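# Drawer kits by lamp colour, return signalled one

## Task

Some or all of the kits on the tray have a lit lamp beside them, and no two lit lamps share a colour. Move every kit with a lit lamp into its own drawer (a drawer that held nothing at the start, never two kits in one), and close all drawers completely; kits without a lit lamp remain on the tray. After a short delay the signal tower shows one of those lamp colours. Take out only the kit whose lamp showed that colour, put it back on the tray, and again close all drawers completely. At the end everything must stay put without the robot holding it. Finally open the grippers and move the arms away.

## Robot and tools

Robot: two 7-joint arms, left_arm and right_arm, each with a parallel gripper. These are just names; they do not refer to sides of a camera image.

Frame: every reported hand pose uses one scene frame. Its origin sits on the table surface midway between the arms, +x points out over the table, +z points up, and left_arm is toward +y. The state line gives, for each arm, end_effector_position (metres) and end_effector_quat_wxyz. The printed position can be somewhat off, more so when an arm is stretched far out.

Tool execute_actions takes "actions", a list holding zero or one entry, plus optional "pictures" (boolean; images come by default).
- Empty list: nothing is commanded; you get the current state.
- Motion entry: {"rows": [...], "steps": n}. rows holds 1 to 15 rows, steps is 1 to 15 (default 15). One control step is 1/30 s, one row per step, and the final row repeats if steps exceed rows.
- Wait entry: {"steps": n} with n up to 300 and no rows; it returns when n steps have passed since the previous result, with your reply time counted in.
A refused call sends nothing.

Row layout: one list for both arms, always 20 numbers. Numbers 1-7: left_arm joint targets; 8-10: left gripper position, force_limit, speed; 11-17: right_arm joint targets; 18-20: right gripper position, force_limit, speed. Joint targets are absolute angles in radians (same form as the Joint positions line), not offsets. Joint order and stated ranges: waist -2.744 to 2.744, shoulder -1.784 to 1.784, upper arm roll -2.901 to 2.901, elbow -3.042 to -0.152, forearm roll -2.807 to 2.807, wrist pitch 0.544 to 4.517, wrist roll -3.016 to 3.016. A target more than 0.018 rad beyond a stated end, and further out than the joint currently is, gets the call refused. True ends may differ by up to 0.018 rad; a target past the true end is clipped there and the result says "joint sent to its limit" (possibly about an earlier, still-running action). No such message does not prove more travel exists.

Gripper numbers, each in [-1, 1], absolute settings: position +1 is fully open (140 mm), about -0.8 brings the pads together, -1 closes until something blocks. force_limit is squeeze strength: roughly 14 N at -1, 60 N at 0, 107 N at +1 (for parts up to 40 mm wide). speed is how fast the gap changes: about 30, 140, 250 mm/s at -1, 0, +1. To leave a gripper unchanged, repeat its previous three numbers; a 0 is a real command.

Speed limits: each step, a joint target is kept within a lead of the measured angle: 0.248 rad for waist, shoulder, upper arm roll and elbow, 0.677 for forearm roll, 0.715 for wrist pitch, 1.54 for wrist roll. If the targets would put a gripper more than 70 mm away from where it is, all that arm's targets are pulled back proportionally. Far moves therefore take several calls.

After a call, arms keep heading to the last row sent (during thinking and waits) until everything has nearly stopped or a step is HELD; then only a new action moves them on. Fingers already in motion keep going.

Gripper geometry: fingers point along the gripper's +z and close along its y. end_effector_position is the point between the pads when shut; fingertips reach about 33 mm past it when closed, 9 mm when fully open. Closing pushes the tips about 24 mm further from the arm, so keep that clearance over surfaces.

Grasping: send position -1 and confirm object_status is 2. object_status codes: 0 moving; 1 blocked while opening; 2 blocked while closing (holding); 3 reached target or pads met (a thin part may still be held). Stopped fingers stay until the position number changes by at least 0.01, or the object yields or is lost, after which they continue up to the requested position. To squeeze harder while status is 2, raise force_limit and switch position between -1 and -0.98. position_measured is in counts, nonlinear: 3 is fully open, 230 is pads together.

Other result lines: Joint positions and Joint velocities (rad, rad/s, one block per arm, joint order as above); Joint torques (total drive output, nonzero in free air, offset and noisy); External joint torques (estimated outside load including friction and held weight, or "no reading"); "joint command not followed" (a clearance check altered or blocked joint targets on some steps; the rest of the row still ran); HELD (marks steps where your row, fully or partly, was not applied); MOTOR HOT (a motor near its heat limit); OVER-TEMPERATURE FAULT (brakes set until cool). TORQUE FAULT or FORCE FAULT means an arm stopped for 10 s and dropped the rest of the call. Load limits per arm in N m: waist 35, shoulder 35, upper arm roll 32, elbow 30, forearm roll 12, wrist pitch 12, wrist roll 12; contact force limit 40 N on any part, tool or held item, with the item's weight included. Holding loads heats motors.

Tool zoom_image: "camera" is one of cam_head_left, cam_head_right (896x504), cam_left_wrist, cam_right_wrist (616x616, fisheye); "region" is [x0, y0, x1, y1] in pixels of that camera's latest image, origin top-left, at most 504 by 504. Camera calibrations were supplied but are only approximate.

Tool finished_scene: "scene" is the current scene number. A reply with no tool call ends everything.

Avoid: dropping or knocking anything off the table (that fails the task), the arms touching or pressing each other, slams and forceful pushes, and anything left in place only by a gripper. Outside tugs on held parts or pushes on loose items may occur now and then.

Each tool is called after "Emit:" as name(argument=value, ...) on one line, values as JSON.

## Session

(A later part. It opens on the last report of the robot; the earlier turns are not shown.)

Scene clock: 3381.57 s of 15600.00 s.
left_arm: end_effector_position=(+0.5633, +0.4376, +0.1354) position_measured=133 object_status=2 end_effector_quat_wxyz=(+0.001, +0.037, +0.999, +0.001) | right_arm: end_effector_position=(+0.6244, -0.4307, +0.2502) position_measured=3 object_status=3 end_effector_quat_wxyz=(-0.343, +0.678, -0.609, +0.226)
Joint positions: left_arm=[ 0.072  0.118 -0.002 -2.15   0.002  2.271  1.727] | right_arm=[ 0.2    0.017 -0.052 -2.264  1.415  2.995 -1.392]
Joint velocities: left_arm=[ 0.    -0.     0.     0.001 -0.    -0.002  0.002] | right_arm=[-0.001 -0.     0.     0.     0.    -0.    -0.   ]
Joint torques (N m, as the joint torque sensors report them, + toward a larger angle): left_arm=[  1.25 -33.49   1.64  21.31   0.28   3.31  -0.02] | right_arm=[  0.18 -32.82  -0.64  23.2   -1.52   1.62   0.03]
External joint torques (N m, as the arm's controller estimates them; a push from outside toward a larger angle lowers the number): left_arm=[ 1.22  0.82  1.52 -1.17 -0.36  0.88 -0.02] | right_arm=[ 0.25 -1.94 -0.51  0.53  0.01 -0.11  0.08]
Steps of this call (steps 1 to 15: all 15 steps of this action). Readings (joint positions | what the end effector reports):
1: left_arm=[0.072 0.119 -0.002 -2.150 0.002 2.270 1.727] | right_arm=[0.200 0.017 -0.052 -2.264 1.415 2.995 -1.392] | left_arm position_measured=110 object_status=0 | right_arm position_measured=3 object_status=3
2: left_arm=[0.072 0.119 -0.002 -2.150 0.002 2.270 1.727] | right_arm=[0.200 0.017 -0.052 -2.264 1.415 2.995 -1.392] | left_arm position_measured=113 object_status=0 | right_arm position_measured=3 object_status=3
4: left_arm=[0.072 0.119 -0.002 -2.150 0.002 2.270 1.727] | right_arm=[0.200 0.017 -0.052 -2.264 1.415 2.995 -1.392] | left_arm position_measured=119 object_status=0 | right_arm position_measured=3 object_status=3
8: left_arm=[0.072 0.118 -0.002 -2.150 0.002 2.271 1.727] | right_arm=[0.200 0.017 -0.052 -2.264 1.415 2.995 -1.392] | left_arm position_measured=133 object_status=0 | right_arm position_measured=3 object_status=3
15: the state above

Emit:
execute_actions(actions=[{"rows":[[0.075,0.11,0,-2.145,0,2.235,1.725,-0.3,-0.3,-0.7,0.2,0.017,-0.05,-2.264,1.415,2.995,-1.392,1,0,0],[0.075,0.1,0,-2.14,0,2.22,1.725,-0.3,-0.3,-0.7,0.2,0.017,-0.05,-2.264,1.415,2.995,-1.392,1,0,0],[0.075,0.088,0,-2.135,0,2.2,1.725,-0.3,-0.3,-0.7,0.2,0.017,-0.05,-2.264,1.415,2.995,-1.392,1,0,0],[0.075,0.075,0,-2.13,0,2.18,1.725,-0.3,-0.3,-0.7,0.2,0.017,-0.05,-2.264,1.415,2.995,-1.392,1,0,0],[0.075,0.06,0,-2.128,0,2.16,1.725,-0.3,-0.3,-0.7,0.2,0.017,-0.05,-2.264,1.415,2.995,-1.392,1,0,0],[0.075,0.045,0,-2.128,0,2.14,1.725,-0.3,-0.3,-0.7,0.2,0.017,-0.05,-2.264,1.415,2.995,-1.392,1,0,0],[0.075,0.03,0,-2.128,0,2.125,1.725,-0.3,-0.3,-0.7,0.2,0.017,-0.05,-2.264,1.415,2.995,-1.392,1,0,0],[0.075,0.015,0,-2.128,0,2.115,1.725,-0.3,-0.3,-0.7,0.2,0.017,-0.05,-2.264,1.415,2.995,-1.392,1,0,0],[0.075,0.0,0,-2.128,0,2.11,1.725,-0.3,-0.3,-0.7,0.2,0.017,-0.05,-2.264,1.415,2.995,-1.392,1,0,0],[0.075,-0.015,0,-2.128,0,2.11,1.725,-0.3,-0.3,-0.7,0.2,0.017,-0.05,-2.264,1.415,2.995,-1.392,1,0,0],[0.075,-0.018,0,-2.128,0,2.11,1.725,-0.3,-0.3,-0.7,0.2,0.017,-0.05,-2.264,1.415,2.995,-1.392,1,0,0],[0.075,-0.018,0,-2.128,0,2.11,1.725,-0.3,-0.3,-0.7,0.2,0.017,-0.05,-2.264,1.415,2.995,-1.392,1,0,0],[0.075,-0.018,0,-2.128,0,2.11,1.6,-0.3,-0.3,-0.7,0.2,0.017,-0.05,-2.264,1.415,2.995,-1.392,1,0,0],[0.05,-0.018,0,-2.128,0,2.11,1.4,-0.3,-0.3,-0.7,0.2,0.017,-0.05,-2.264,1.415,2.995,-1.392,1,0,0],[-0.603,-0.018,0,-2.128,0,2.11,0.995,-0.3,-0.3,-0.7,0.2,0.017,-0.05,-2.264,1.415,2.995,-1.392,1,0,0]],"steps":15}], pictures=false)

Emit:
execute_actions(actions=[{"steps":32}], pictures=false)

Emit:
execute_actions(actions=[{"rows":[[-0.603,0.0,0,-2.145,0,2.2,0.995,-0.3,-0.3,-0.7,0.2,0.017,-0.05,-2.264,1.415,2.995,-1.392,1,0,0],[-0.603,0.02,0,-2.162,0,2.24,0.995,-0.3,-0.3,-0.7,0.2,0.017,-0.05,-2.264,1.415,2.995,-1.392,1,0,0],[-0.603,0.04,0,-2.178,0,2.28,0.995,-0.3,-0.3,-0.7,0.2,0.017,-0.05,-2.264,1.415,2.995,-1.392,1,0,0],[-0.603,0.06,0,-2.193,0,2.32,0.995,-0.3,-0.3,-0.7,0.2,0.017,-0.05,-2.264,1.415,2.995,-1.392,1,0,0],[-0.603,0.08,0,-2.207,0,2.35,0.995,-0.3,-0.3,-0.7,0.2,0.017,-0.05,-2.264,1.415,2.995,-1.392,1,0,0],[-0.603,0.1,0,-2.22,0,2.38,0.995,-0.3,-0.3,-0.7,0.2,0.017,-0.05,-2.264,1.415,2.995,-1.392,1,0,0],[-0.603,0.12,0,-2.231,0,2.41,0.995,-0.3,-0.3,-0.7,0.2,0.017,-0.05,-2.264,1.415,2.995,-1.392,1,0,0],[-0.603,0.14,0,-2.241,0,2.43,0.995,-0.3,-0.3,-0.7,0.2,0.017,-0.05,-2.264,1.415,2.995,-1.392,1,0,0],[-0.603,0.16,0,-2.249,0,2.435,0.995,-0.3,-0.3,-0.7,0.2,0.017,-0.05,-2.264,1.415,2.995,-1.392,1,0,0],[-0.603,0.173,0,-2.255,0,2.435,0.995,-0.3,-0.3,-0.7,0.2,0.017,-0.05,-2.264,1.415,2.995,-1.392,1,0,0]],"steps":15}], pictures=false)

Emit:
execute_actions(actions=[{"steps":20}])

Emit:
zoom_image(camera="cam_left_wrist", region=[180, 180, 460, 420])

Scene clock: 3417.57 s of 15600.00 s.
left_arm: end_effector_position=(+0.5532, +0.4292, +0.2078) position_measured=133 object_status=2 end_effector_quat_wxyz=(+0.012, +0.005, +1.000, +0.002) | right_arm: end_effector_position=(+0.6244, -0.4307, +0.2502) position_measured=3 object_status=3 end_effector_quat_wxyz=(-0.343, +0.678, -0.609, +0.226)
Joint positions: left_arm=[ 0.044 -0.017  0.012 -2.126  0.002  2.133  1.649] | right_arm=[ 0.2    0.017 -0.052 -2.264  1.415  2.995 -1.392]
Joint velocities: left_arm=[-0.81  -0.023  0.208 -0.    -0.001 -0.04  -1.04 ] | right_arm=[-0.002  0.     0.001 -0.001 -0.001 -0.     0.   ]
Joint torques (N m, as the joint torque sensors report them, + toward a larger angle): left_arm=[-21.39 -29.97 -17.82  23.18   0.66   1.85  -0.48] | right_arm=[  0.34 -32.91  -0.32  23.7   -1.56   1.62   0.03]
External joint torques (N m, as the arm's controller estimates them; a push from outside toward a larger angle lowers the number): left_arm=[-2.75 -2.79  0.86  1.39  0.42 -0.37 -0.47] | right_arm=[ 0.31 -2.08 -0.29  1.08 -0.03 -0.1   0.08]
Steps of this call (steps 1 to 15: the robot went on to your last target; steps 16 to 90: nothing new was sent; then 32.50 s passed at rest; steps 91 to 105: all 15 steps of this action). Readings (joint positions | what the end effector reports):
91: left_arm=[0.072 0.118 -0.002 -2.149 0.002 2.266 1.727] | right_arm=[0.200 0.017 -0.052 -2.264 1.415 2.995 -1.392] | left_arm position_measured=133 object_status=2 | right_arm position_measured=3 object_status=3
92: left_arm=[0.072 0.115 -0.002 -2.148 0.002 2.258 1.727] | right_arm=[0.200 0.017 -0.052 -2.264 1.415 2.995 -1.392] | left_arm position_measured=133 object_status=2 | right_arm position_measured=3 object_status=3
94: left_arm=[0.072 0.103 -0.002 -2.144 0.002 2.236 1.727] | right_arm=[0.200 0.017 -0.052 -2.264 1.415 2.995 -1.392] | left_arm position_measured=133 object_status=2 | right_arm position_measured=3 object_status=3
98: left_arm=[0.072 0.051 -0.002 -2.135 0.002 2.181 1.727] | right_arm=[0.200 0.017 -0.052 -2.264 1.415 2.995 -1.392] | left_arm position_measured=133 object_status=2 | right_arm position_measured=3 object_status=3
105: the state above

Scene clock: 3418.63 s of 15600.00 s.
left_arm: end_effector_position=(+0.4561, +0.0903, +0.2055) position_measured=133 object_status=2 end_effector_quat_wxyz=(+0.002, +0.033, +0.999, -0.000) | right_arm: end_effector_position=(+0.6244, -0.4307, +0.2502) position_measured=3 object_status=3 end_effector_quat_wxyz=(-0.343, +0.678, -0.609, +0.226)
Joint positions: left_arm=[-0.605 -0.017 -0.003 -2.128  0.001  2.113  1.043] | right_arm=[ 0.2    0.017 -0.052 -2.264  1.415  2.995 -1.392]
Joint velocities: left_arm=[-0.     0.001  0.001 -0.001 -0.001 -0.002 -0.138] | right_arm=[ 0.001 -0.001  0.001  0.001  0.001 -0.001 -0.   ]
Joint torques (N m, as the joint torque sensors report them, + toward a larger angle): left_arm=[  1.04 -31.23   1.79  23.09   0.64   2.05  -0.27] | right_arm=[  0.44 -32.46  -0.26  23.58  -1.59   1.64   0.04]
External joint torques (N m, as the arm's controller estimates them; a push from outside toward a larger angle lowers the number): left_arm=[ 0.98 -0.5   1.75 -0.47 -0.05 -0.39 -0.27] | right_arm=[ 0.3  -1.46 -0.33  0.85 -0.04 -0.08  0.09]
Steps of this call (steps 1 to 32: the robot went on to your last target). Readings (joint positions | what the end effector reports):
1: left_arm=[0.013 -0.017 0.016 -2.126 0.002 2.132 1.616] | right_arm=[0.200 0.017 -0.052 -2.264 1.415 2.995 -1.392] | left_arm position_measured=133 object_status=2 | right_arm position_measured=3 object_status=3
2: left_arm=[-0.021 -0.017 0.016 -2.126 0.002 2.131 1.586] | right_arm=[0.200 0.017 -0.052 -2.264 1.415 2.995 -1.392] | left_arm position_measured=133 object_status=2 | right_arm position_measured=3 object_status=3
4: left_arm=[-0.095 -0.017 0.014 -2.126 0.002 2.129 1.529] | right_arm=[0.200 0.017 -0.052 -2.264 1.415 2.995 -1.392] | left_arm position_measured=133 object_status=2 | right_arm position_measured=3 object_status=3
8: left_arm=[-0.249 -0.017 0.009 -2.127 0.002 2.126 1.431] | right_arm=[0.200 0.017 -0.052 -2.264 1.415 2.995 -1.392] | left_arm position_measured=133 object_status=2 | right_arm position_measured=3 object_status=3
32: the state above

Scene clock: 3419.13 s of 15600.00 s.
left_arm: end_effector_position=(+0.4439, +0.0984, +0.0684) position_measured=133 object_status=2 end_effector_quat_wxyz=(-0.017, +0.016, +1.000, +0.012) | right_arm: end_effector_position=(+0.6244, -0.4307, +0.2502) position_measured=3 object_status=3 end_effector_quat_wxyz=(-0.343, +0.678, -0.609, +0.226)
Joint positions: left_arm=[-0.605  0.178 -0.003 -2.259  0.001  2.395  1.01 ] | right_arm=[ 0.2    0.017 -0.052 -2.264  1.415  2.995 -1.392]
Joint velocities: left_arm=[ 0.001  0.002 -0.001  0.     0.002  0.199 -0.026] | right_arm=[ 0.    -0.    -0.     0.001  0.001 -0.    -0.   ]
Joint torques (N m, as the joint torque sensors report them, + toward a larger angle): left_arm=[  0.08 -36.76   2.03  22.87   0.36   3.48  -0.08] | right_arm=[ -0.02 -33.01  -0.55  23.44  -1.55   1.62   0.06]
External joint torques (N m, as the arm's controller estimates them; a push from outside toward a larger angle lowers the number): left_arm=[ 0.05  1.07  1.85 -0.15 -0.19  0.91 -0.08] | right_arm=[-0.04 -1.98 -0.52  0.67  0.   -0.11  0.1 ]
Steps of this call (steps 1 to 15: all 15 steps of this action). Readings (joint positions | what the end effector reports):
1: left_arm=[-0.605 -0.016 -0.003 -2.131 0.001 2.127 1.039] | right_arm=[0.200 0.017 -0.052 -2.264 1.415 2.995 -1.392] | left_arm position_measured=133 object_status=2 | right_arm position_measured=3 object_status=3
2: left_arm=[-0.605 -0.010 -0.003 -2.136 0.001 2.147 1.035] | right_arm=[0.200 0.017 -0.052 -2.264 1.415 2.995 -1.392] | left_arm position_measured=133 object_status=2 | right_arm position_measured=3 object_status=3
4: left_arm=[-0.605 0.014 -0.003 -2.157 0.001 2.197 1.029] | right_arm=[0.200 0.017 -0.052 -2.264 1.415 2.995 -1.392] | left_arm position_measured=133 object_status=2 | right_arm position_measured=3 object_status=3
8: left_arm=[-0.605 0.095 -0.003 -2.213 0.001 2.305 1.019] | right_arm=[0.200 0.017 -0.052 -2.264 1.415 2.995 -1.392] | left_arm position_measured=133 object_status=2 | right_arm position_measured=3 object_status=3
15: the state above

Scene clock: 3419.80 s of 15600.00 s.
left_arm: end_effector_position=(+0.4543, +0.0914, +0.0728) position_measured=133 object_status=2 end_effector_quat_wxyz=(-0.002, +0.013, +1.000, +0.001) | right_arm: end_effector_position=(+0.6244, -0.4307, +0.2502) position_measured=3 object_status=3 end_effector_quat_wxyz=(-0.343, +0.678, -0.609, +0.226)
Joint positions: left_arm=[-0.605  0.176 -0.002 -2.257  0.001  2.429  1.003] | right_arm=[ 0.2    0.017 -0.052 -2.264  1.415  2.995 -1.392]
Joint velocities: left_arm=[-0.001 -0.     0.001  0.001 -0.001  0.004 -0.002] | right_arm=[0.001 0.002 0.    0.001 0.001 0.    0.001]
Joint torques (N m, as the joint torque sensors report them, + toward a larger angle): left_arm=[  0.03 -36.45   2.74  21.72   0.38   3.43  -0.43] | right_arm=[ -0.13 -32.5   -0.34  23.43  -1.56   1.67   0.06]
External joint torques (N m, as the arm's controller estimates them; a push from outside toward a larger angle lowers the number): left_arm=[ 0.06 -2.06  2.62  1.02 -0.14  1.   -0.43] | right_arm=[-0.24 -1.56 -0.38  0.71 -0.02 -0.04  0.11]
Steps of this call (steps 1 to 20: the robot went on to your last target). Readings (joint positions | what the end effector reports):
1: left_arm=[-0.605 0.177 -0.003 -2.259 0.001 2.401 1.009] | right_arm=[0.200 0.017 -0.052 -2.264 1.415 2.995 -1.392] | left_arm position_measured=133 object_status=2 | right_arm position_measured=3 object_status=3
2: left_arm=[-0.605 0.177 -0.003 -2.259 0.001 2.406 1.008] | right_arm=[0.200 0.017 -0.052 -2.264 1.415 2.995 -1.392] | left_arm position_measured=133 object_status=2 | right_arm position_measured=3 object_status=3
4: left_arm=[-0.605 0.176 -0.002 -2.258 0.001 2.414 1.007] | right_arm=[0.200 0.017 -0.052 -2.264 1.415 2.995 -1.392] | left_arm position_measured=133 object_status=2 | right_arm position_measured=3 object_status=3
8: left_arm=[-0.605 0.176 -0.002 -2.257 0.001 2.423 1.005] | right_arm=[0.200 0.017 -0.052 -2.264 1.415 2.995 -1.392] | left_arm position_measured=133 object_status=2 | right_arm position_measured=3 object_status=3
20: the state above
camera_calibration (this result's frames):
cam_left_wrist: T_world_to_cam=[[0.184174, 0.98142, -0.0538012, -0.161212], [0.897561, -0.145624, 0.416146, -0.411637], [0.400579, -0.124933, -0.907705, 0.0861446], [0, 0, 0, 1]] pos_world=[0.364653, 0.109035, 0.240821]
cam_right_wrist: T_world_to_cam=[[-0.683745, -0.0235526, -0.729341, 0.596441], [-0.419398, 0.830595, 0.366357, 0.519311], [0.597158, 0.556379, -0.577793, 0.187587], [0, 0, 0, 1]] pos_world=[0.513592, -0.521659, 0.353142]

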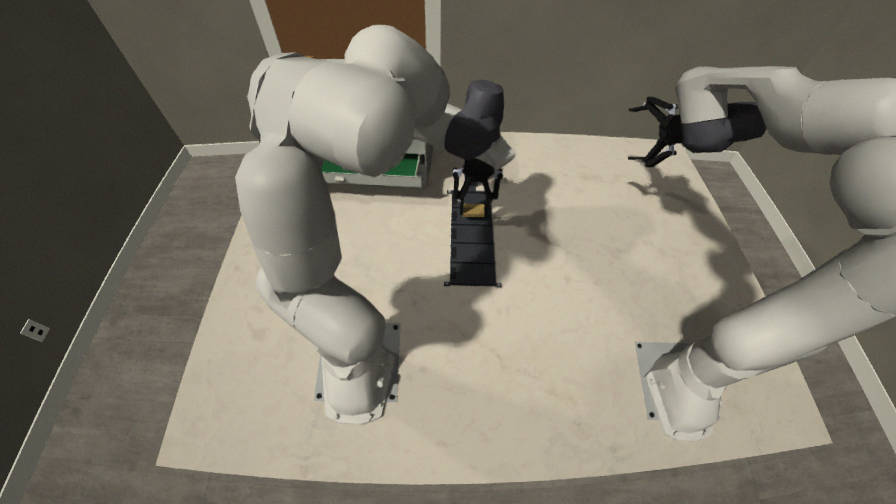

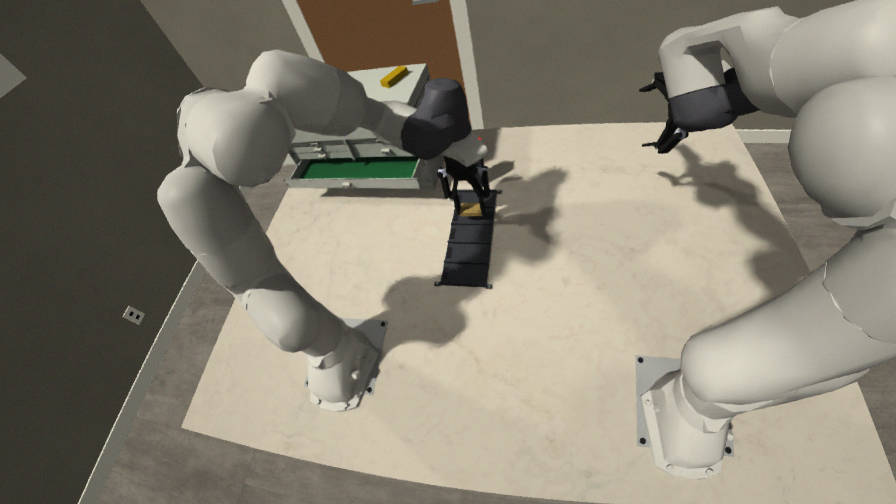

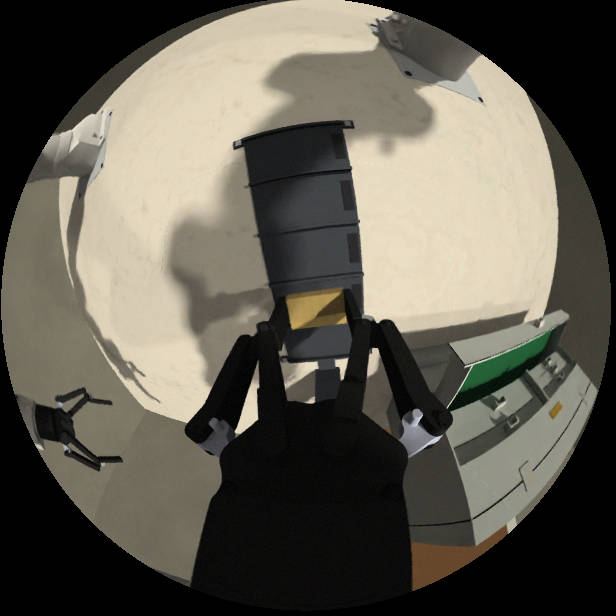

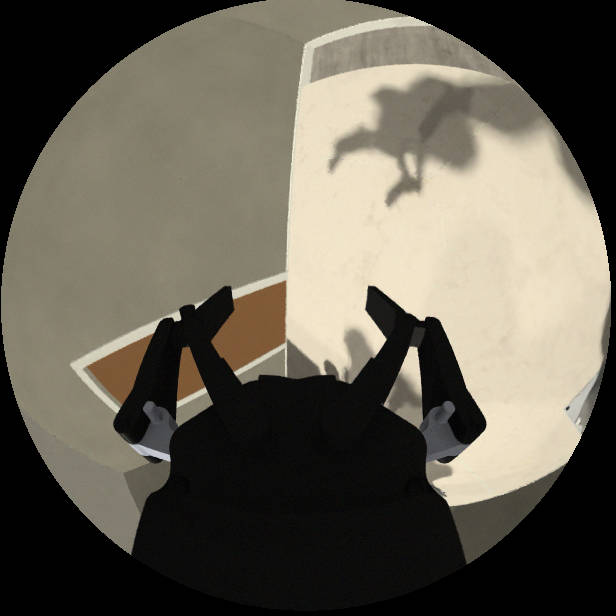

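Region (180, 180, 460, 420) of cam_left_wrist's 616x616 image, scaled by 1.800, with more detail than that image has; it fills the top 432 rows of this view, and the rest is white.

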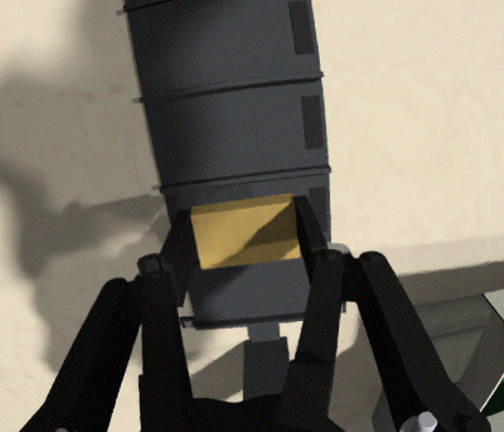

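Emit:
execute_actions(actions=[{"rows":[[-0.595,0.18,0,-2.245,0,2.435,1.015,-0.3,-0.3,-0.7,0.2,0.017,-0.05,-2.264,1.415,2.995,-1.392,1,0,0],[-0.59,0.186,0,-2.233,0,2.44,1.015,-0.3,-0.3,-0.7,0.2,0.017,-0.05,-2.264,1.415,2.995,-1.392,1,0,0],[-0.59,0.19,0,-2.233,0,2.45,1.015,-0.3,-0.3,-0.7,0.2,0.017,-0.05,-2.264,1.415,2.995,-1.392,1,0,0],[-0.59,0.197,0,-2.234,0,2.46,1.015,-0.3,-0.3,-0.7,0.2,0.017,-0.05,-2.264,1.415,2.995,-1.392,1,0,0],[-0.59,0.204,0,-2.235,0,2.47,1.015,-0.3,-0.3,-0.7,0.2,0.017,-0.05,-2.264,1.415,2.995,-1.392,1,0,0],[-0.59,0.211,0,-2.236,0,2.48,1.015,-0.3,-0.3,-0.7,0.2,0.017,-0.05,-2.264,1.415,2.995,-1.392,1,0,0],[-0.59,0.218,0,-2.236,0,2.488,1.015,-0.3,-0.3,-0.7,0.2,0.017,-0.05,-2.264,1.415,2.995,-1.392,1,0,0],[-0.59,0.225,0,-2.237,0,2.494,1.015,-0.3,-0.3,-0.7,0.2,0.017,-0.05,-2.264,1.415,2.995,-1.392,1,0,0],[-0.59,0.232,0,-2.237,0,2.497,1.015,-0.3,-0.3,-0.7,0.2,0.017,-0.05,-2.264,1.415,2.995,-1.392,1,0,0],[-0.59,0.239,0,-2.238,0,2.497,1.015,-0.3,-0.3,-0.7,0.2,0.017,-0.05,-2.264,1.415,2.995,-1.392,1,0,0],[-0.59,0.245,0,-2.238,0,2.497,1.015,-0.3,-0.3,-0.7,0.2,0.017,-0.05,-2.264,1.415,2.995,-1.392,1,0,0],[-0.59,0.25,0,-2.239,0,2.497,1.015,-0.3,-0.3,-0.7,0.2,0.017,-0.05,-2.264,1.415,2.995,-1.392,1,0,0]],"steps":15}], pictures=false)

Emit:
execute_actions(actions=[{"steps":12}], pictures=false)

Emit:
execute_actions(actions=[{"rows":[[-0.59,0.258,0,-2.24,0,2.504,1.015,-0.3,-0.3,-0.7,0.2,0.017,-0.05,-2.264,1.415,2.995,-1.392,1,0,0]],"steps":15}], pictures=false)

Scene clock: 3449.50 s of 15600.00 s.
left_arm: end_effector_position=(+0.4642, +0.0931, +0.0453) position_measured=133 object_status=2 end_effector_quat_wxyz=(-0.002, +0.009, +1.000, +0.002) | right_arm: end_effector_position=(+0.6244, -0.4307, +0.2502) position_measured=3 object_status=3 end_effector_quat_wxyz=(-0.343, +0.678, -0.609, +0.226)
Joint positions: left_arm=[-0.593  0.248 -0.002 -2.24   0.001  2.484  1.007] | right_arm=[ 0.2    0.017 -0.052 -2.264  1.415  2.995 -1.392]
Joint velocities: left_arm=[ 0.001  0.059 -0.    -0.014  0.001  0.037  0.004] | right_arm=[-0.001 -0.002  0.001  0.     0.    -0.     0.002]
Joint torques (N m, as the joint torque sensors report them, + toward a larger angle): left_arm=[  0.94 -36.92   1.14  20.56   0.36   3.59   0.42] | right_arm=[ -0.03 -32.23  -0.67  23.34  -1.59   1.62   0.04]
External joint torques (N m, as the arm's controller estimates them; a push from outside toward a larger angle lowers the number): left_arm=[ 0.93  1.51  0.92 -0.84 -0.14  0.93  0.42] | right_arm=[-0.11 -1.15 -0.69  0.57 -0.05 -0.11  0.08]
Steps of this call (steps 1 to 15: the robot went on to your last target; steps 16 to 90: nothing new was sent; then 26.20 s passed at rest; steps 91 to 105: all 15 steps of this action). Readings (joint positions | what the end effector reports):
91: left_arm=[-0.604 0.177 -0.002 -2.255 0.001 2.430 1.002] | right_arm=[0.200 0.017 -0.052 -2.264 1.415 2.995 -1.392] | left_arm position_measured=133 object_status=2 | right_arm position_measured=3 object_status=3
92: left_arm=[-0.601 0.180 -0.002 -2.250 0.001 2.430 1.003] | right_arm=[0.200 0.017 -0.052 -2.264 1.415 2.995 -1.392] | left_arm position_measured=133 object_status=2 | right_arm position_measured=3 object_status=3
94: left_arm=[-0.596 0.186 -0.002 -2.241 0.001 2.437 1.004] | right_arm=[0.200 0.017 -0.052 -2.264 1.415 2.995 -1.392] | left_arm position_measured=133 object_status=2 | right_arm position_measured=3 object_status=3
98: left_arm=[-0.593 0.208 -0.002 -2.237 0.001 2.461 1.005] | right_arm=[0.200 0.017 -0.052 -2.264 1.415 2.995 -1.392] | left_arm position_measured=133 object_status=2 | right_arm position_measured=3 object_status=3
105: the state above

Scene clock: 3449.90 s of 15600.00 s.
left_arm: end_effector_position=(+0.4656, +0.0922, +0.0448) position_measured=133 object_status=2 end_effector_quat_wxyz=(+0.000, +0.009, +1.000, +0.000) | right_arm: end_effector_position=(+0.6244, -0.4307, +0.2502) position_measured=3 object_status=3 end_effector_quat_wxyz=(-0.343, +0.678, -0.609, +0.226)
Joint positions: left_arm=[-0.593  0.25  -0.002 -2.24   0.001  2.491  1.008] | right_arm=[ 0.2    0.017 -0.052 -2.264  1.415  2.995 -1.392]
Joint velocities: left_arm=[-0.    -0.001 -0.001  0.001  0.     0.004  0.   ] | right_arm=[ 0.001 -0.001 -0.     0.001  0.    -0.    -0.001]
Joint torques (N m, as the joint torque sensors report them, + toward a larger angle): left_arm=[  1.05 -35.46   1.79  20.59   0.3    3.42   0.41] | right_arm=[  0.27 -32.76   0.01  23.32  -1.56   1.63   0.08]
External joint torques (N m, as the arm's controller estimates them; a push from outside toward a larger angle lowers the number): left_arm=[ 1.13  0.68  1.65  0.55 -0.19  0.96  0.41] | right_arm=[ 0.3  -1.86  0.1   0.61 -0.03 -0.1   0.12]
Steps of this call (steps 1 to 12: the robot went on to your last target). Readings (joint positions | what the end effector reports):
1: left_arm=[-0.593 0.250 -0.002 -2.240 0.001 2.485 1.007] | right_arm=[0.200 0.017 -0.052 -2.264 1.415 2.995 -1.392] | left_arm position_measured=133 object_status=2 | right_arm position_measured=3 object_status=3
2: left_arm=[-0.593 0.250 -0.002 -2.240 0.001 2.486 1.007] | right_arm=[0.200 0.017 -0.052 -2.264 1.415 2.995 -1.392] | left_arm position_measured=133 object_status=2 | right_arm position_measured=3 object_status=3
4: left_arm=[-0.593 0.250 -0.002 -2.240 0.001 2.488 1.007] | right_arm=[0.200 0.017 -0.052 -2.264 1.415 2.995 -1.392] | left_arm position_measured=133 object_status=2 | right_arm position_measured=3 object_status=3
8: left_arm=[-0.593 0.250 -0.002 -2.240 0.001 2.490 1.008] | right_arm=[0.200 0.017 -0.052 -2.264 1.415 2.995 -1.392] | left_arm position_measured=133 object_status=2 | right_arm position_measured=3 object_status=3
12: the state above

Scene clock: 3450.40 s of 15600.00 s.
left_arm: end_effector_position=(+0.4658, +0.0920, +0.0416) position_measured=133 object_status=2 end_effector_quat_wxyz=(+0.000, +0.009, +1.000, -0.000) | right_arm: end_effector_position=(+0.6244, -0.4307, +0.2502) position_measured=3 object_status=3 end_effector_quat_wxyz=(-0.343, +0.678, -0.609, +0.226)
Joint positions: left_arm=[-0.593  0.257 -0.002 -2.24   0.001  2.498  1.008] | right_arm=[ 0.2    0.017 -0.052 -2.264  1.415  2.995 -1.392]
Joint velocities: left_arm=[-0.    -0.     0.     0.002  0.     0.002  0.001] | right_arm=[-0.002 -0.     0.002 -0.     0.    -0.    -0.002]
Joint torques (N m, as the joint torque sensors report them, + toward a larger angle): left_arm=[  1.2  -35.81   1.68  19.46   0.32   3.42   0.42] | right_arm=[  0.11 -32.76  -0.03  23.02  -1.54   1.62   0.04]
External joint torques (N m, as the arm's controller estimates them; a push from outside toward a larger angle lowers the number): left_arm=[ 1.18  0.48  1.45 -0.51 -0.16  0.96  0.42] | right_arm=[ 0.03 -1.85 -0.06  0.35  0.   -0.1   0.08]
Steps of this call (steps 1 to 15: all 15 steps of this action). Readings (joint positions | what the end effector reports):
1: left_arm=[-0.593 0.251 -0.002 -2.240 0.001 2.493 1.008] | right_arm=[0.200 0.017 -0.052 -2.264 1.415 2.995 -1.392] | left_arm position_measured=133 object_status=2 | right_arm position_measured=3 object_status=3
2: left_arm=[-0.593 0.253 -0.002 -2.240 0.001 2.494 1.008] | right_arm=[0.200 0.017 -0.052 -2.264 1.415 2.995 -1.392] | left_arm position_measured=133 object_status=2 | right_arm position_measured=3 object_status=3
4: left_arm=[-0.593 0.256 -0.002 -2.240 0.001 2.495 1.008] | right_arm=[0.200 0.017 -0.052 -2.264 1.415 2.995 -1.392] | left_arm position_measured=133 object_status=2 | right_arm position_measured=3 object_status=3
8: left_arm=[-0.593 0.257 -0.002 -2.240 0.001 2.497 1.008] | right_arm=[0.200 0.017 -0.052 -2.264 1.415 2.995 -1.392] | left_arm position_measured=133 object_status=2 | right_arm position_measured=3 object_status=3
15: the state above

Emit:
execute_actions(actions=[{"rows":[[-0.59,0.265,0,-2.241,0,2.511,1.015,-0.3,-0.3,-0.7,0.2,0.017,-0.05,-2.264,1.415,2.995,-1.392,1,0,0]],"steps":15}], pictures=false)

Scene clock: 3456.00 s of 15600.00 s.
left_arm: end_effector_position=(+0.4657, +0.0921, +0.0383) position_measured=133 object_status=2 end_effector_quat_wxyz=(+0.000, +0.009, +1.000, +0.000) | right_arm: end_effector_position=(+0.6244, -0.4307, +0.2502) position_measured=3 object_status=3 end_effector_quat_wxyz=(-0.343, +0.678, -0.609, +0.226)
Joint positions: left_arm=[-0.593  0.264 -0.002 -2.241  0.001  2.505  1.008] | right_arm=[ 0.2    0.017 -0.052 -2.264  1.415  2.995 -1.392]
Joint velocities: left_arm=[ 0.    -0.    -0.    -0.001  0.001  0.003  0.001] | right_arm=[-0.003  0.001 -0.001 -0.001 -0.     0.    -0.   ]
Joint torques (N m, as the joint torque sensors report them, + toward a larger angle): left_arm=[  1.46 -35.86   1.26  18.99   0.32   3.21   0.34] | right_arm=[  0.14 -32.62  -0.53  23.38  -1.54   1.63   0.02]
External joint torques (N m, as the arm's controller estimates them; a push from outside toward a larger angle lowers the number): left_arm=[ 1.43  0.33  1.01 -0.72 -0.15  0.78  0.34] | right_arm=[ 0.28 -1.75 -0.33  0.73 -0.01 -0.11  0.06]
Steps of this call (steps 1 to 15: the robot went on to your last target; steps 16 to 90: nothing new was sent; then 2.10 s passed at rest; steps 91 to 105: all 15 steps of this action). Readings (joint positions | what the end effector reports):
91: left_arm=[-0.593 0.258 -0.002 -2.240 0.001 2.500 1.008] | right_arm=[0.200 0.017 -0.052 -2.264 1.415 2.995 -1.392] | left_arm position_measured=133 object_status=2 | right_arm position_measured=3 object_status=3
92: left_arm=[-0.593 0.260 -0.002 -2.240 0.001 2.501 1.008] | right_arm=[0.200 0.017 -0.052 -2.264 1.415 2.995 -1.392] | left_arm position_measured=133 object_status=2 | right_arm position_measured=3 object_status=3
94: left_arm=[-0.593 0.263 -0.002 -2.241 0.001 2.503 1.008] | right_arm=[0.200 0.017 -0.052 -2.264 1.415 2.995 -1.392] | left_arm position_measured=133 object_status=2 | right_arm position_measured=3 object_status=3
98: left_arm=[-0.593 0.264 -0.002 -2.241 0.001 2.504 1.008] | right_arm=[0.200 0.017 -0.052 -2.264 1.415 2.995 -1.392] | left_arm position_measured=133 object_status=2 | right_arm position_measured=3 object_status=3
105: the state above

Emit:
execute_actions(actions=[{"rows":[[-0.59,0.271,0,-2.242,0,2.517,1.015,-0.3,-0.3,-0.7,0.2,0.017,-0.05,-2.264,1.415,2.995,-1.392,1,0,0]],"steps":15}], pictures=false)

Scene clock: 3462.77 s of 15600.00 s.
left_arm: end_effector_position=(+0.4660, +0.0919, +0.0379) position_measured=133 object_status=2 end_effector_quat_wxyz=(+0.001, +0.009, +1.000, -0.000) | right_arm: end_effector_position=(+0.6244, -0.4307, +0.2502) position_measured=3 object_status=3 end_effector_quat_wxyz=(-0.343, +0.678, -0.609, +0.226)
Joint positions: left_arm=[-0.593  0.265 -0.002 -2.241  0.001  2.507  1.008] | right_arm=[ 0.2    0.017 -0.052 -2.264  1.415  2.995 -1.392]
Joint velocities: left_arm=[ 0.    -0.001 -0.001 -0.    -0.    -0.001 -0.001] | right_arm=[-0.     0.    -0.002 -0.001 -0.     0.    -0.   ]
Joint torques (N m, as the joint torque sensors report them, + toward a larger angle): left_arm=[  0.85 -32.52   1.44  19.01   0.29   3.96   0.46] | right_arm=[  0.52 -32.63   0.33  23.51  -1.6    1.64   0.09]
External joint torques (N m, as the arm's controller estimates them; a push from outside toward a larger angle lowers the number): left_arm=[ 0.88  3.78  1.25 -0.73 -0.19  1.52  0.46] | right_arm=[ 0.68 -1.8   0.54  0.91 -0.08 -0.1   0.13]
Steps of this call (steps 1 to 15: the robot went on to your last target; steps 16 to 90: nothing new was sent; then 3.27 s passed at rest; steps 91 to 105: all 15 steps of this action). Readings (joint positions | what the end effector reports):
91: left_arm=[-0.593 0.265 -0.002 -2.241 0.001 2.507 1.008] | right_arm=[0.200 0.017 -0.052 -2.264 1.415 2.995 -1.392] | left_arm position_measured=133 object_status=2 | right_arm position_measured=3 object_status=3
92: left_arm=[-0.593 0.265 -0.002 -2.241 0.001 2.507 1.008] | right_arm=[0.200 0.017 -0.052 -2.264 1.415 2.995 -1.392] | left_arm position_measured=133 object_status=2 | right_arm position_measured=3 object_status=3
94: left_arm=[-0.593 0.265 -0.002 -2.241 0.001 2.507 1.008] | right_arm=[0.200 0.017 -0.052 -2.264 1.415 2.995 -1.392] | left_arm position_measured=133 object_status=2 | right_arm position_measured=3 object_status=3
98: left_arm=[-0.593 0.265 -0.002 -2.241 0.001 2.507 1.008] | right_arm=[0.200 0.017 -0.052 -2.264 1.415 2.995 -1.392] | left_arm position_measured=133 object_status=2 | right_arm position_measured=3 object_status=3
105: the state above

Emit:
execute_actions(actions=[{"rows":[[-0.59,0.265,0,-2.241,0,2.51,1.015,0.15,-0.3,-0.7,0.2,0.017,-0.05,-2.264,1.415,2.995,-1.392,1,0,0],[-0.59,0.265,0,-2.241,0,2.51,1.015,0.15,-0.3,-0.7,0.2,0.017,-0.05,-2.264,1.415,2.995,-1.392,1,0,0],[-0.59,0.265,0,-2.241,0,2.51,1.015,0.15,-0.3,-0.7,0.2,0.017,-0.05,-2.264,1.415,2.995,-1.392,1,0,0],[-0.59,0.265,0,-2.241,0,2.51,1.015,0.15,-0.3,-0.7,0.2,0.017,-0.05,-2.264,1.415,2.995,-1.392,1,0,0],[-0.59,0.265,0,-2.241,0,2.51,1.015,0.15,-0.3,-0.7,0.2,0.017,-0.05,-2.264,1.415,2.995,-1.392,1,0,0],[-0.59,0.265,0,-2.241,0,2.51,1.015,0.15,-0.3,-0.7,0.2,0.017,-0.05,-2.264,1.415,2.995,-1.392,1,0,0],[-0.59,0.265,0,-2.241,0,2.51,1.015,0.15,-0.3,-0.7,0.2,0.017,-0.05,-2.264,1.415,2.995,-1.392,1,0,0],[-0.59,0.265,0,-2.241,0,2.51,1.015,0.15,-0.3,-0.7,0.2,0.017,-0.05,-2.264,1.415,2.995,-1.392,1,0,0],[-0.59,0.255,0,-2.24,0,2.48,1.015,0.15,-0.3,-0.7,0.2,0.017,-0.05,-2.264,1.415,2.995,-1.392,1,0,0],[-0.59,0.24,0,-2.238,0,2.46,1.015,0.15,-0.3,-0.7,0.2,0.017,-0.05,-2.264,1.415,2.995,-1.392,1,0,0],[-0.59,0.225,0,-2.236,0,2.44,1.015,0.15,-0.3,-0.7,0.2,0.017,-0.05,-2.264,1.415,2.995,-1.392,1,0,0],[-0.59,0.205,0,-2.234,0,2.42,1.015,0.15,-0.3,-0.7,0.2,0.017,-0.05,-2.264,1.415,2.995,-1.392,1,0,0],[-0.59,0.185,0,-2.232,0,2.4,1.015,0.15,-0.3,-0.7,0.2,0.017,-0.05,-2.264,1.415,2.995,-1.392,1,0,0],[-0.59,0.16,0,-2.23,0,2.39,1.015,0.15,-0.3,-0.7,0.2,0.017,-0.05,-2.264,1.415,2.995,-1.392,1,0,0],[-0.59,0.13,0,-2.23,0,2.38,1.015,0.15,-0.3,-0.7,0.2,0.017,-0.05,-2.264,1.415,2.995,-1.392,1,0,0]],"steps":15}], pictures=false)

Emit:
execute_actions(actions=[{"rows":[[-0.59,0.13,0,-2.23,0,2.38,1.015,0.15,-0.3,-0.7,0.2,0.017,-0.05,-2.264,1.415,2.995,-1.392,1,0,0],[-0.59,0.13,0,-2.23,0,2.38,1.015,0.15,-0.3,-0.7,0.2,0.017,-0.05,-2.264,1.415,2.995,-1.392,1,0,0],[-0.59,0.08,0,-2.29,0,2.45,1.1,-1,0,0,0.2,0.017,-0.05,-2.264,1.415,2.995,-1.392,1,0,0],[-0.59,0.03,0,-2.36,0,2.52,1.2,-1,0,0,0.2,0.017,-0.05,-2.264,1.415,2.995,-1.392,1,0,0],[-0.59,-0.02,0,-2.43,0,2.6,1.3,-1,0,0,0.2,0.017,-0.05,-2.264,1.415,2.995,-1.392,1,0,0],[-0.59,-0.07,0,-2.5,0,2.68,1.4,-1,0,0,0.2,0.017,-0.05,-2.264,1.415,2.995,-1.392,1,0,0],[-0.59,-0.12,0,-2.57,0,2.76,1.5,-1,0,0,0.2,0.017,-0.05,-2.264,1.415,2.995,-1.392,1,0,0],[-0.57,-0.17,0,-2.64,0,2.84,1.6,-1,0,0,0.2,0.017,-0.05,-2.264,1.415,2.995,-1.392,1,0,0],[-0.54,-0.22,0,-2.71,0,2.92,1.6,-1,0,0,0.2,0.017,-0.05,-2.264,1.415,2.995,-1.392,1,0,0],[-0.5,-0.27,0,-2.78,0,3.0,1.6,-1,0,0,0.2,0.017,-0.05,-2.264,1.415,2.995,-1.392,1,0,0],[-0.45,-0.32,0,-2.85,0,3.06,1.6,-1,0,0,0.2,0.017,-0.05,-2.264,1.415,2.995,-1.392,1,0,0],[-0.4,-0.36,0,-2.92,0,3.106,1.6,-1,0,0,0.2,0.017,-0.05,-2.264,1.415,2.995,-1.392,1,0,0],[-0.35,-0.384,0,-2.967,0,3.106,1.6,-1,0,0,0.2,0.017,-0.05,-2.264,1.415,2.995,-1.392,1,0,0],[-0.3,-0.384,0,-2.967,0,3.106,1.6,-1,0,0,0.2,0.017,-0.05,-2.264,1.415,2.995,-1.392,1,0,0],[0.066,-0.384,0,-2.967,0,3.106,1.6,-1,0,0,0.2,0.017,-0.05,-2.264,1.415,2.995,-1.392,1,0,0]],"steps":15}], pictures=false)

Emit:
execute_actions(actions=[{"steps":30}])

Scene clock: 3508.23 s of 15600.00 s.
left_arm: end_effector_position=(+0.4662, +0.0919, +0.0746) position_measured=110 object_status=3 end_effector_quat_wxyz=(+0.005, +0.009, +1.000, -0.003) | right_arm: end_effector_position=(+0.6244, -0.4307, +0.2502) position_measured=3 object_status=3 end_effector_quat_wxyz=(-0.343, +0.678, -0.609, +0.226)
Joint positions: left_arm=[-0.593  0.188 -0.002 -2.239  0.001  2.437  1.008] | right_arm=[ 0.2    0.017 -0.052 -2.264  1.415  2.995 -1.392]
Joint velocities: left_arm=[ 0.    -0.67  -0.001  0.039  0.001 -0.339  0.001] | right_arm=[-0.    -0.001 -0.     0.    -0.    -0.    -0.   ]
Joint torques (N m, as the joint torque sensors report them, + toward a larger angle): left_arm=[  1.04 -36.25   1.45  23.89   0.38   2.39   0.41] | right_arm=[  0.54 -32.49  -0.36  22.83  -1.54   1.66   0.04]
External joint torques (N m, as the arm's controller estimates them; a push from outside toward a larger angle lowers the number): left_arm=[ 1.06 -0.51  1.28  0.64 -0.15 -0.66  0.41] | right_arm=[ 0.58 -1.53 -0.25  0.11  0.   -0.07  0.08]
Steps of this call (steps 1 to 15: the robot went on to your last target; steps 16 to 90: nothing new was sent; then 41.97 s passed at rest; steps 91 to 105: all 15 steps of this action). Readings (joint positions | what the end effector reports):
91: left_arm=[-0.593 0.265 -0.002 -2.241 0.001 2.507 1.008] | right_arm=[0.200 0.017 -0.052 -2.264 1.415 2.995 -1.392] | left_arm position_measured=133 object_status=0 | right_arm position_measured=3 object_status=3
92: left_arm=[-0.593 0.265 -0.002 -2.241 0.001 2.507 1.008] | right_arm=[0.200 0.017 -0.052 -2.264 1.415 2.995 -1.392] | left_arm position_measured=133 object_status=0 | right_arm position_measured=3 object_status=3
94: left_arm=[-0.593 0.265 -0.002 -2.241 0.001 2.507 1.008] | right_arm=[0.200 0.017 -0.052 -2.264 1.415 2.995 -1.392] | left_arm position_measured=123 object_status=0 | right_arm position_measured=3 object_status=3
98: left_arm=[-0.593 0.265 -0.002 -2.241 0.001 2.507 1.008] | right_arm=[0.200 0.017 -0.052 -2.264 1.415 2.995 -1.392] | left_arm position_measured=110 object_status=0 | right_arm position_measured=3 object_status=3
105: the state above

Scene clock: 3508.73 s of 15600.00 s.
left_arm: end_effector_position=(+0.4359, +0.2385, +0.1212) position_measured=200 object_status=0 end_effector_quat_wxyz=(+0.183, +0.080, +0.979, -0.049) | right_arm: end_effector_position=(+0.6244, -0.4307, +0.2502) position_measured=3 object_status=3 end_effector_quat_wxyz=(-0.343, +0.678, -0.609, +0.226)
Joint positions: left_arm=[-0.356 -0.344 -0.002 -2.9    0.001  2.938  1.391] | right_arm=[ 0.2    0.017 -0.052 -2.264  1.415  2.995 -1.392]
Joint velocities: left_arm=[ 1.333 -0.218  0.089 -0.499 -0.015  0.495  0.373] | right_arm=[ 0.001  0.001 -0.001 -0.001  0.001  0.    -0.001]
Joint torques (N m, as the joint torque sensors report them, + toward a larger angle): left_arm=[ -4.88 -16.18  -3.63  26.01   0.8    5.07   0.46] | right_arm=[  0.38 -32.81   0.18  23.15  -1.55   1.66   0.05]
External joint torques (N m, as the arm's controller estimates them; a push from outside toward a larger angle lowers the number): left_arm=[ 1.8  -1.53  1.79 -0.94 -0.45  0.96  0.5 ] | right_arm=[ 0.49 -1.95  0.35  0.53 -0.02 -0.08  0.09]
Steps of this call (steps 1 to 15: all 15 steps of this action). Readings (joint positions | what the end effector reports):
1: left_arm=[-0.593 0.167 -0.002 -2.236 0.001 2.427 1.008] | right_arm=[0.200 0.017 -0.052 -2.264 1.415 2.995 -1.392] | left_arm position_measured=110 object_status=3 | right_arm position_measured=3 object_status=3
2: left_arm=[-0.593 0.151 -0.002 -2.232 0.001 2.420 1.008] | right_arm=[0.200 0.017 -0.052 -2.264 1.415 2.995 -1.392] | left_arm position_measured=110 object_status=3 | right_arm position_measured=3 object_status=3
4: left_arm=[-0.593 0.098 -0.002 -2.275 0.001 2.443 1.034] | right_arm=[0.200 0.017 -0.052 -2.264 1.415 2.995 -1.392] | left_arm position_measured=116 object_status=0 | right_arm position_measured=3 object_status=3
8: left_arm=[-0.589 -0.072 -0.003 -2.500 0.001 2.602 1.181] | right_arm=[0.200 0.017 -0.052 -2.264 1.415 2.995 -1.392] | left_arm position_measured=147 object_status=0 | right_arm position_measured=3 object_status=3
15: the state above

Scene clock: 3509.73 s of 15600.00 s.
left_arm: end_effector_position=(+0.4747, +0.4276, +0.1417) position_measured=233 object_status=3 end_effector_quat_wxyz=(+0.256, -0.033, +0.966, +0.011) | right_arm: end_effector_position=(+0.6244, -0.4307, +0.2502) position_measured=3 object_status=3 end_effector_quat_wxyz=(-0.343, +0.678, -0.609, +0.226)
Joint positions: left_arm=[ 0.063 -0.382  0.003 -2.965 -0.     3.101  1.583] | right_arm=[ 0.2    0.017 -0.052 -2.264  1.415  2.995 -1.392]
Joint velocities: left_arm=[-0.002  0.001 -0.    -0.001  0.001  0.004  0.033] | right_arm=[ 0.001 -0.    -0.001  0.001  0.001 -0.001 -0.001]
Joint torques (N m, as the joint torque sensors report them, + toward a larger angle): left_arm=[  0.96 -14.62  -1.39  18.45   0.68   4.01   0.43] | right_arm=[ -0.04 -32.79   0.09  22.99  -1.55   1.62   0.06]
External joint torques (N m, as the arm's controller estimates them; a push from outside toward a larger angle lowers the number): left_arm=[ 1.   -0.85 -0.98 -0.97  0.23  0.71  0.45] | right_arm=[-0.01 -1.77  0.19  0.21 -0.01 -0.12  0.1 ]
Steps of this call (steps 1 to 30: the robot went on to your last target). Readings (joint positions | what the end effector reports):
1: left_arm=[-0.308 -0.351 -0.001 -2.914 0.001 2.954 1.403] | right_arm=[0.200 0.017 -0.052 -2.264 1.415 2.995 -1.392] | left_arm position_measured=207 object_status=0 | right_arm position_measured=3 object_status=3
2: left_arm=[-0.261 -0.357 -0.001 -2.925 0.001 2.970 1.414] | right_arm=[0.200 0.017 -0.052 -2.264 1.415 2.995 -1.392] | left_arm position_measured=215 object_status=0 | right_arm position_measured=3 object_status=3
4: left_arm=[-0.166 -0.365 -0.000 -2.939 0.001 2.996 1.435] | right_arm=[0.200 0.017 -0.052 -2.264 1.415 2.995 -1.392] | left_arm position_measured=230 object_status=0 | right_arm position_measured=3 object_status=3
8: left_arm=[0.007 -0.377 0.003 -2.958 0.000 3.047 1.484] | right_arm=[0.200 0.017 -0.052 -2.264 1.415 2.995 -1.392] | left_arm position_measured=233 object_status=0 | right_arm position_measured=3 object_status=3
30: the state above
camera_calibration (this result's frames):
cam_left_wrist: T_world_to_cam=[[0.0974406, 0.994624, 0.0350627, -0.468263], [0.581636, -0.0854984, 0.808943, -0.34105], [0.807592, -0.0584302, -0.58684, -0.0845993], [0, 0, 0, 1]] pos_world=[0.312317, 0.431643, 0.242663]
cam_right_wrist: T_world_to_cam=[[-0.683745, -0.0235525, -0.729341, 0.596441], [-0.419398, 0.830595, 0.366357, 0.519311], [0.597158, 0.556379, -0.577793, 0.187587], [0, 0, 0, 1]] pos_world=[0.513592, -0.521659, 0.353142]

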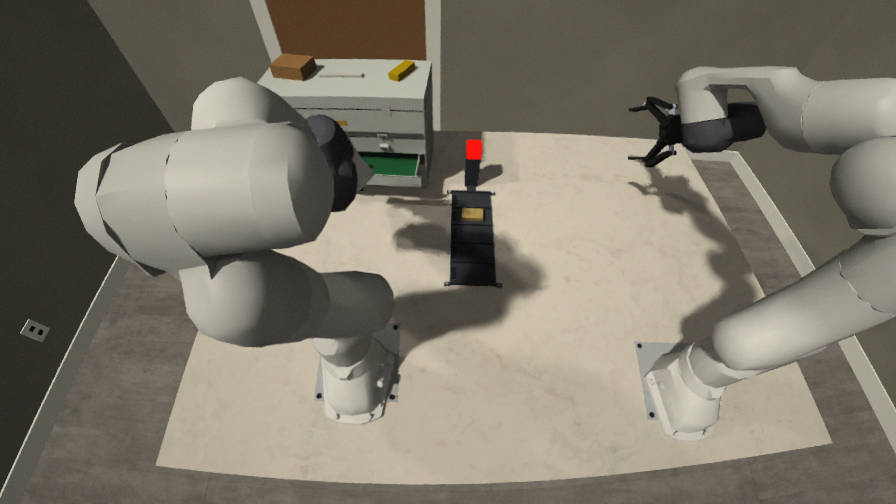

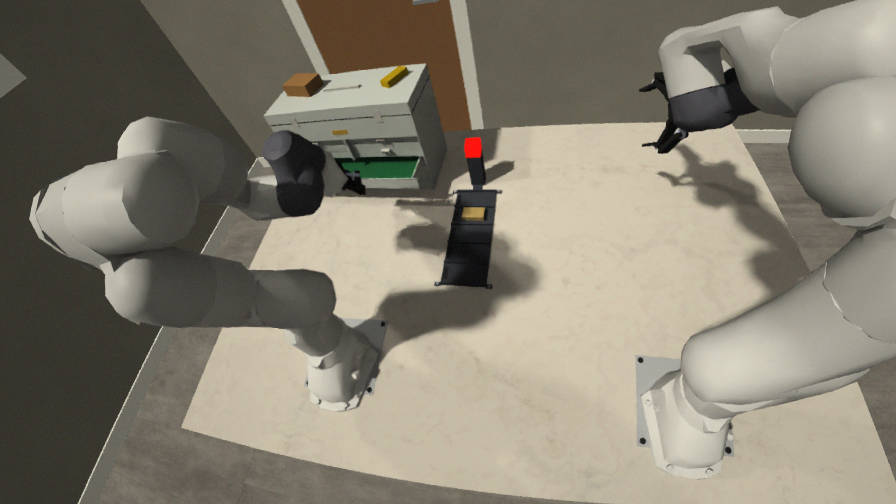

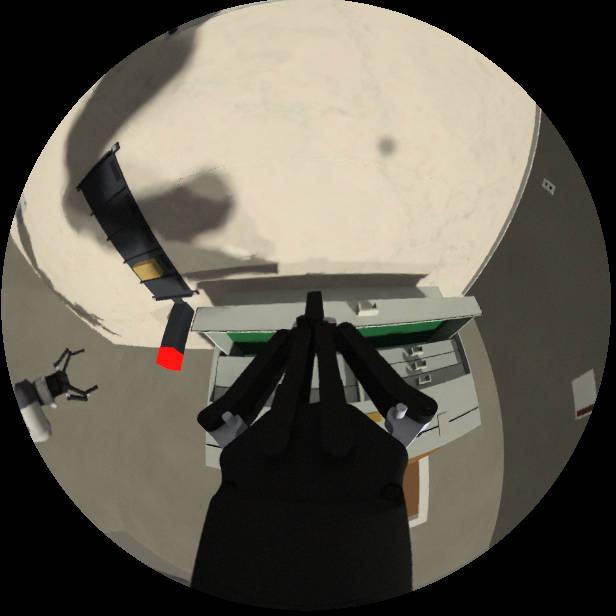

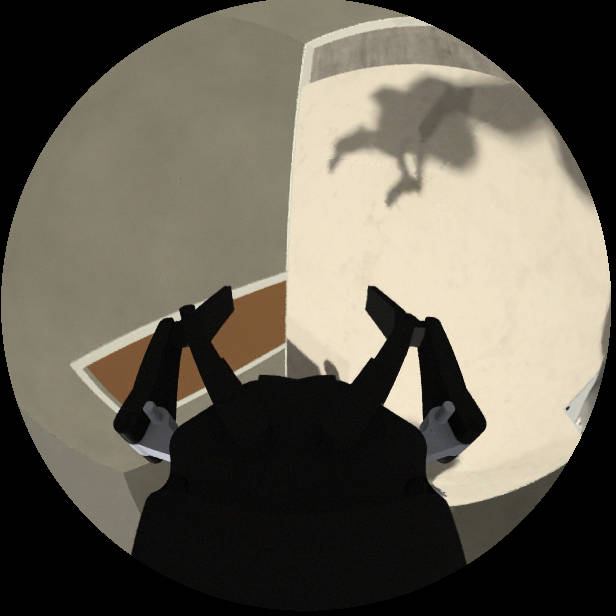

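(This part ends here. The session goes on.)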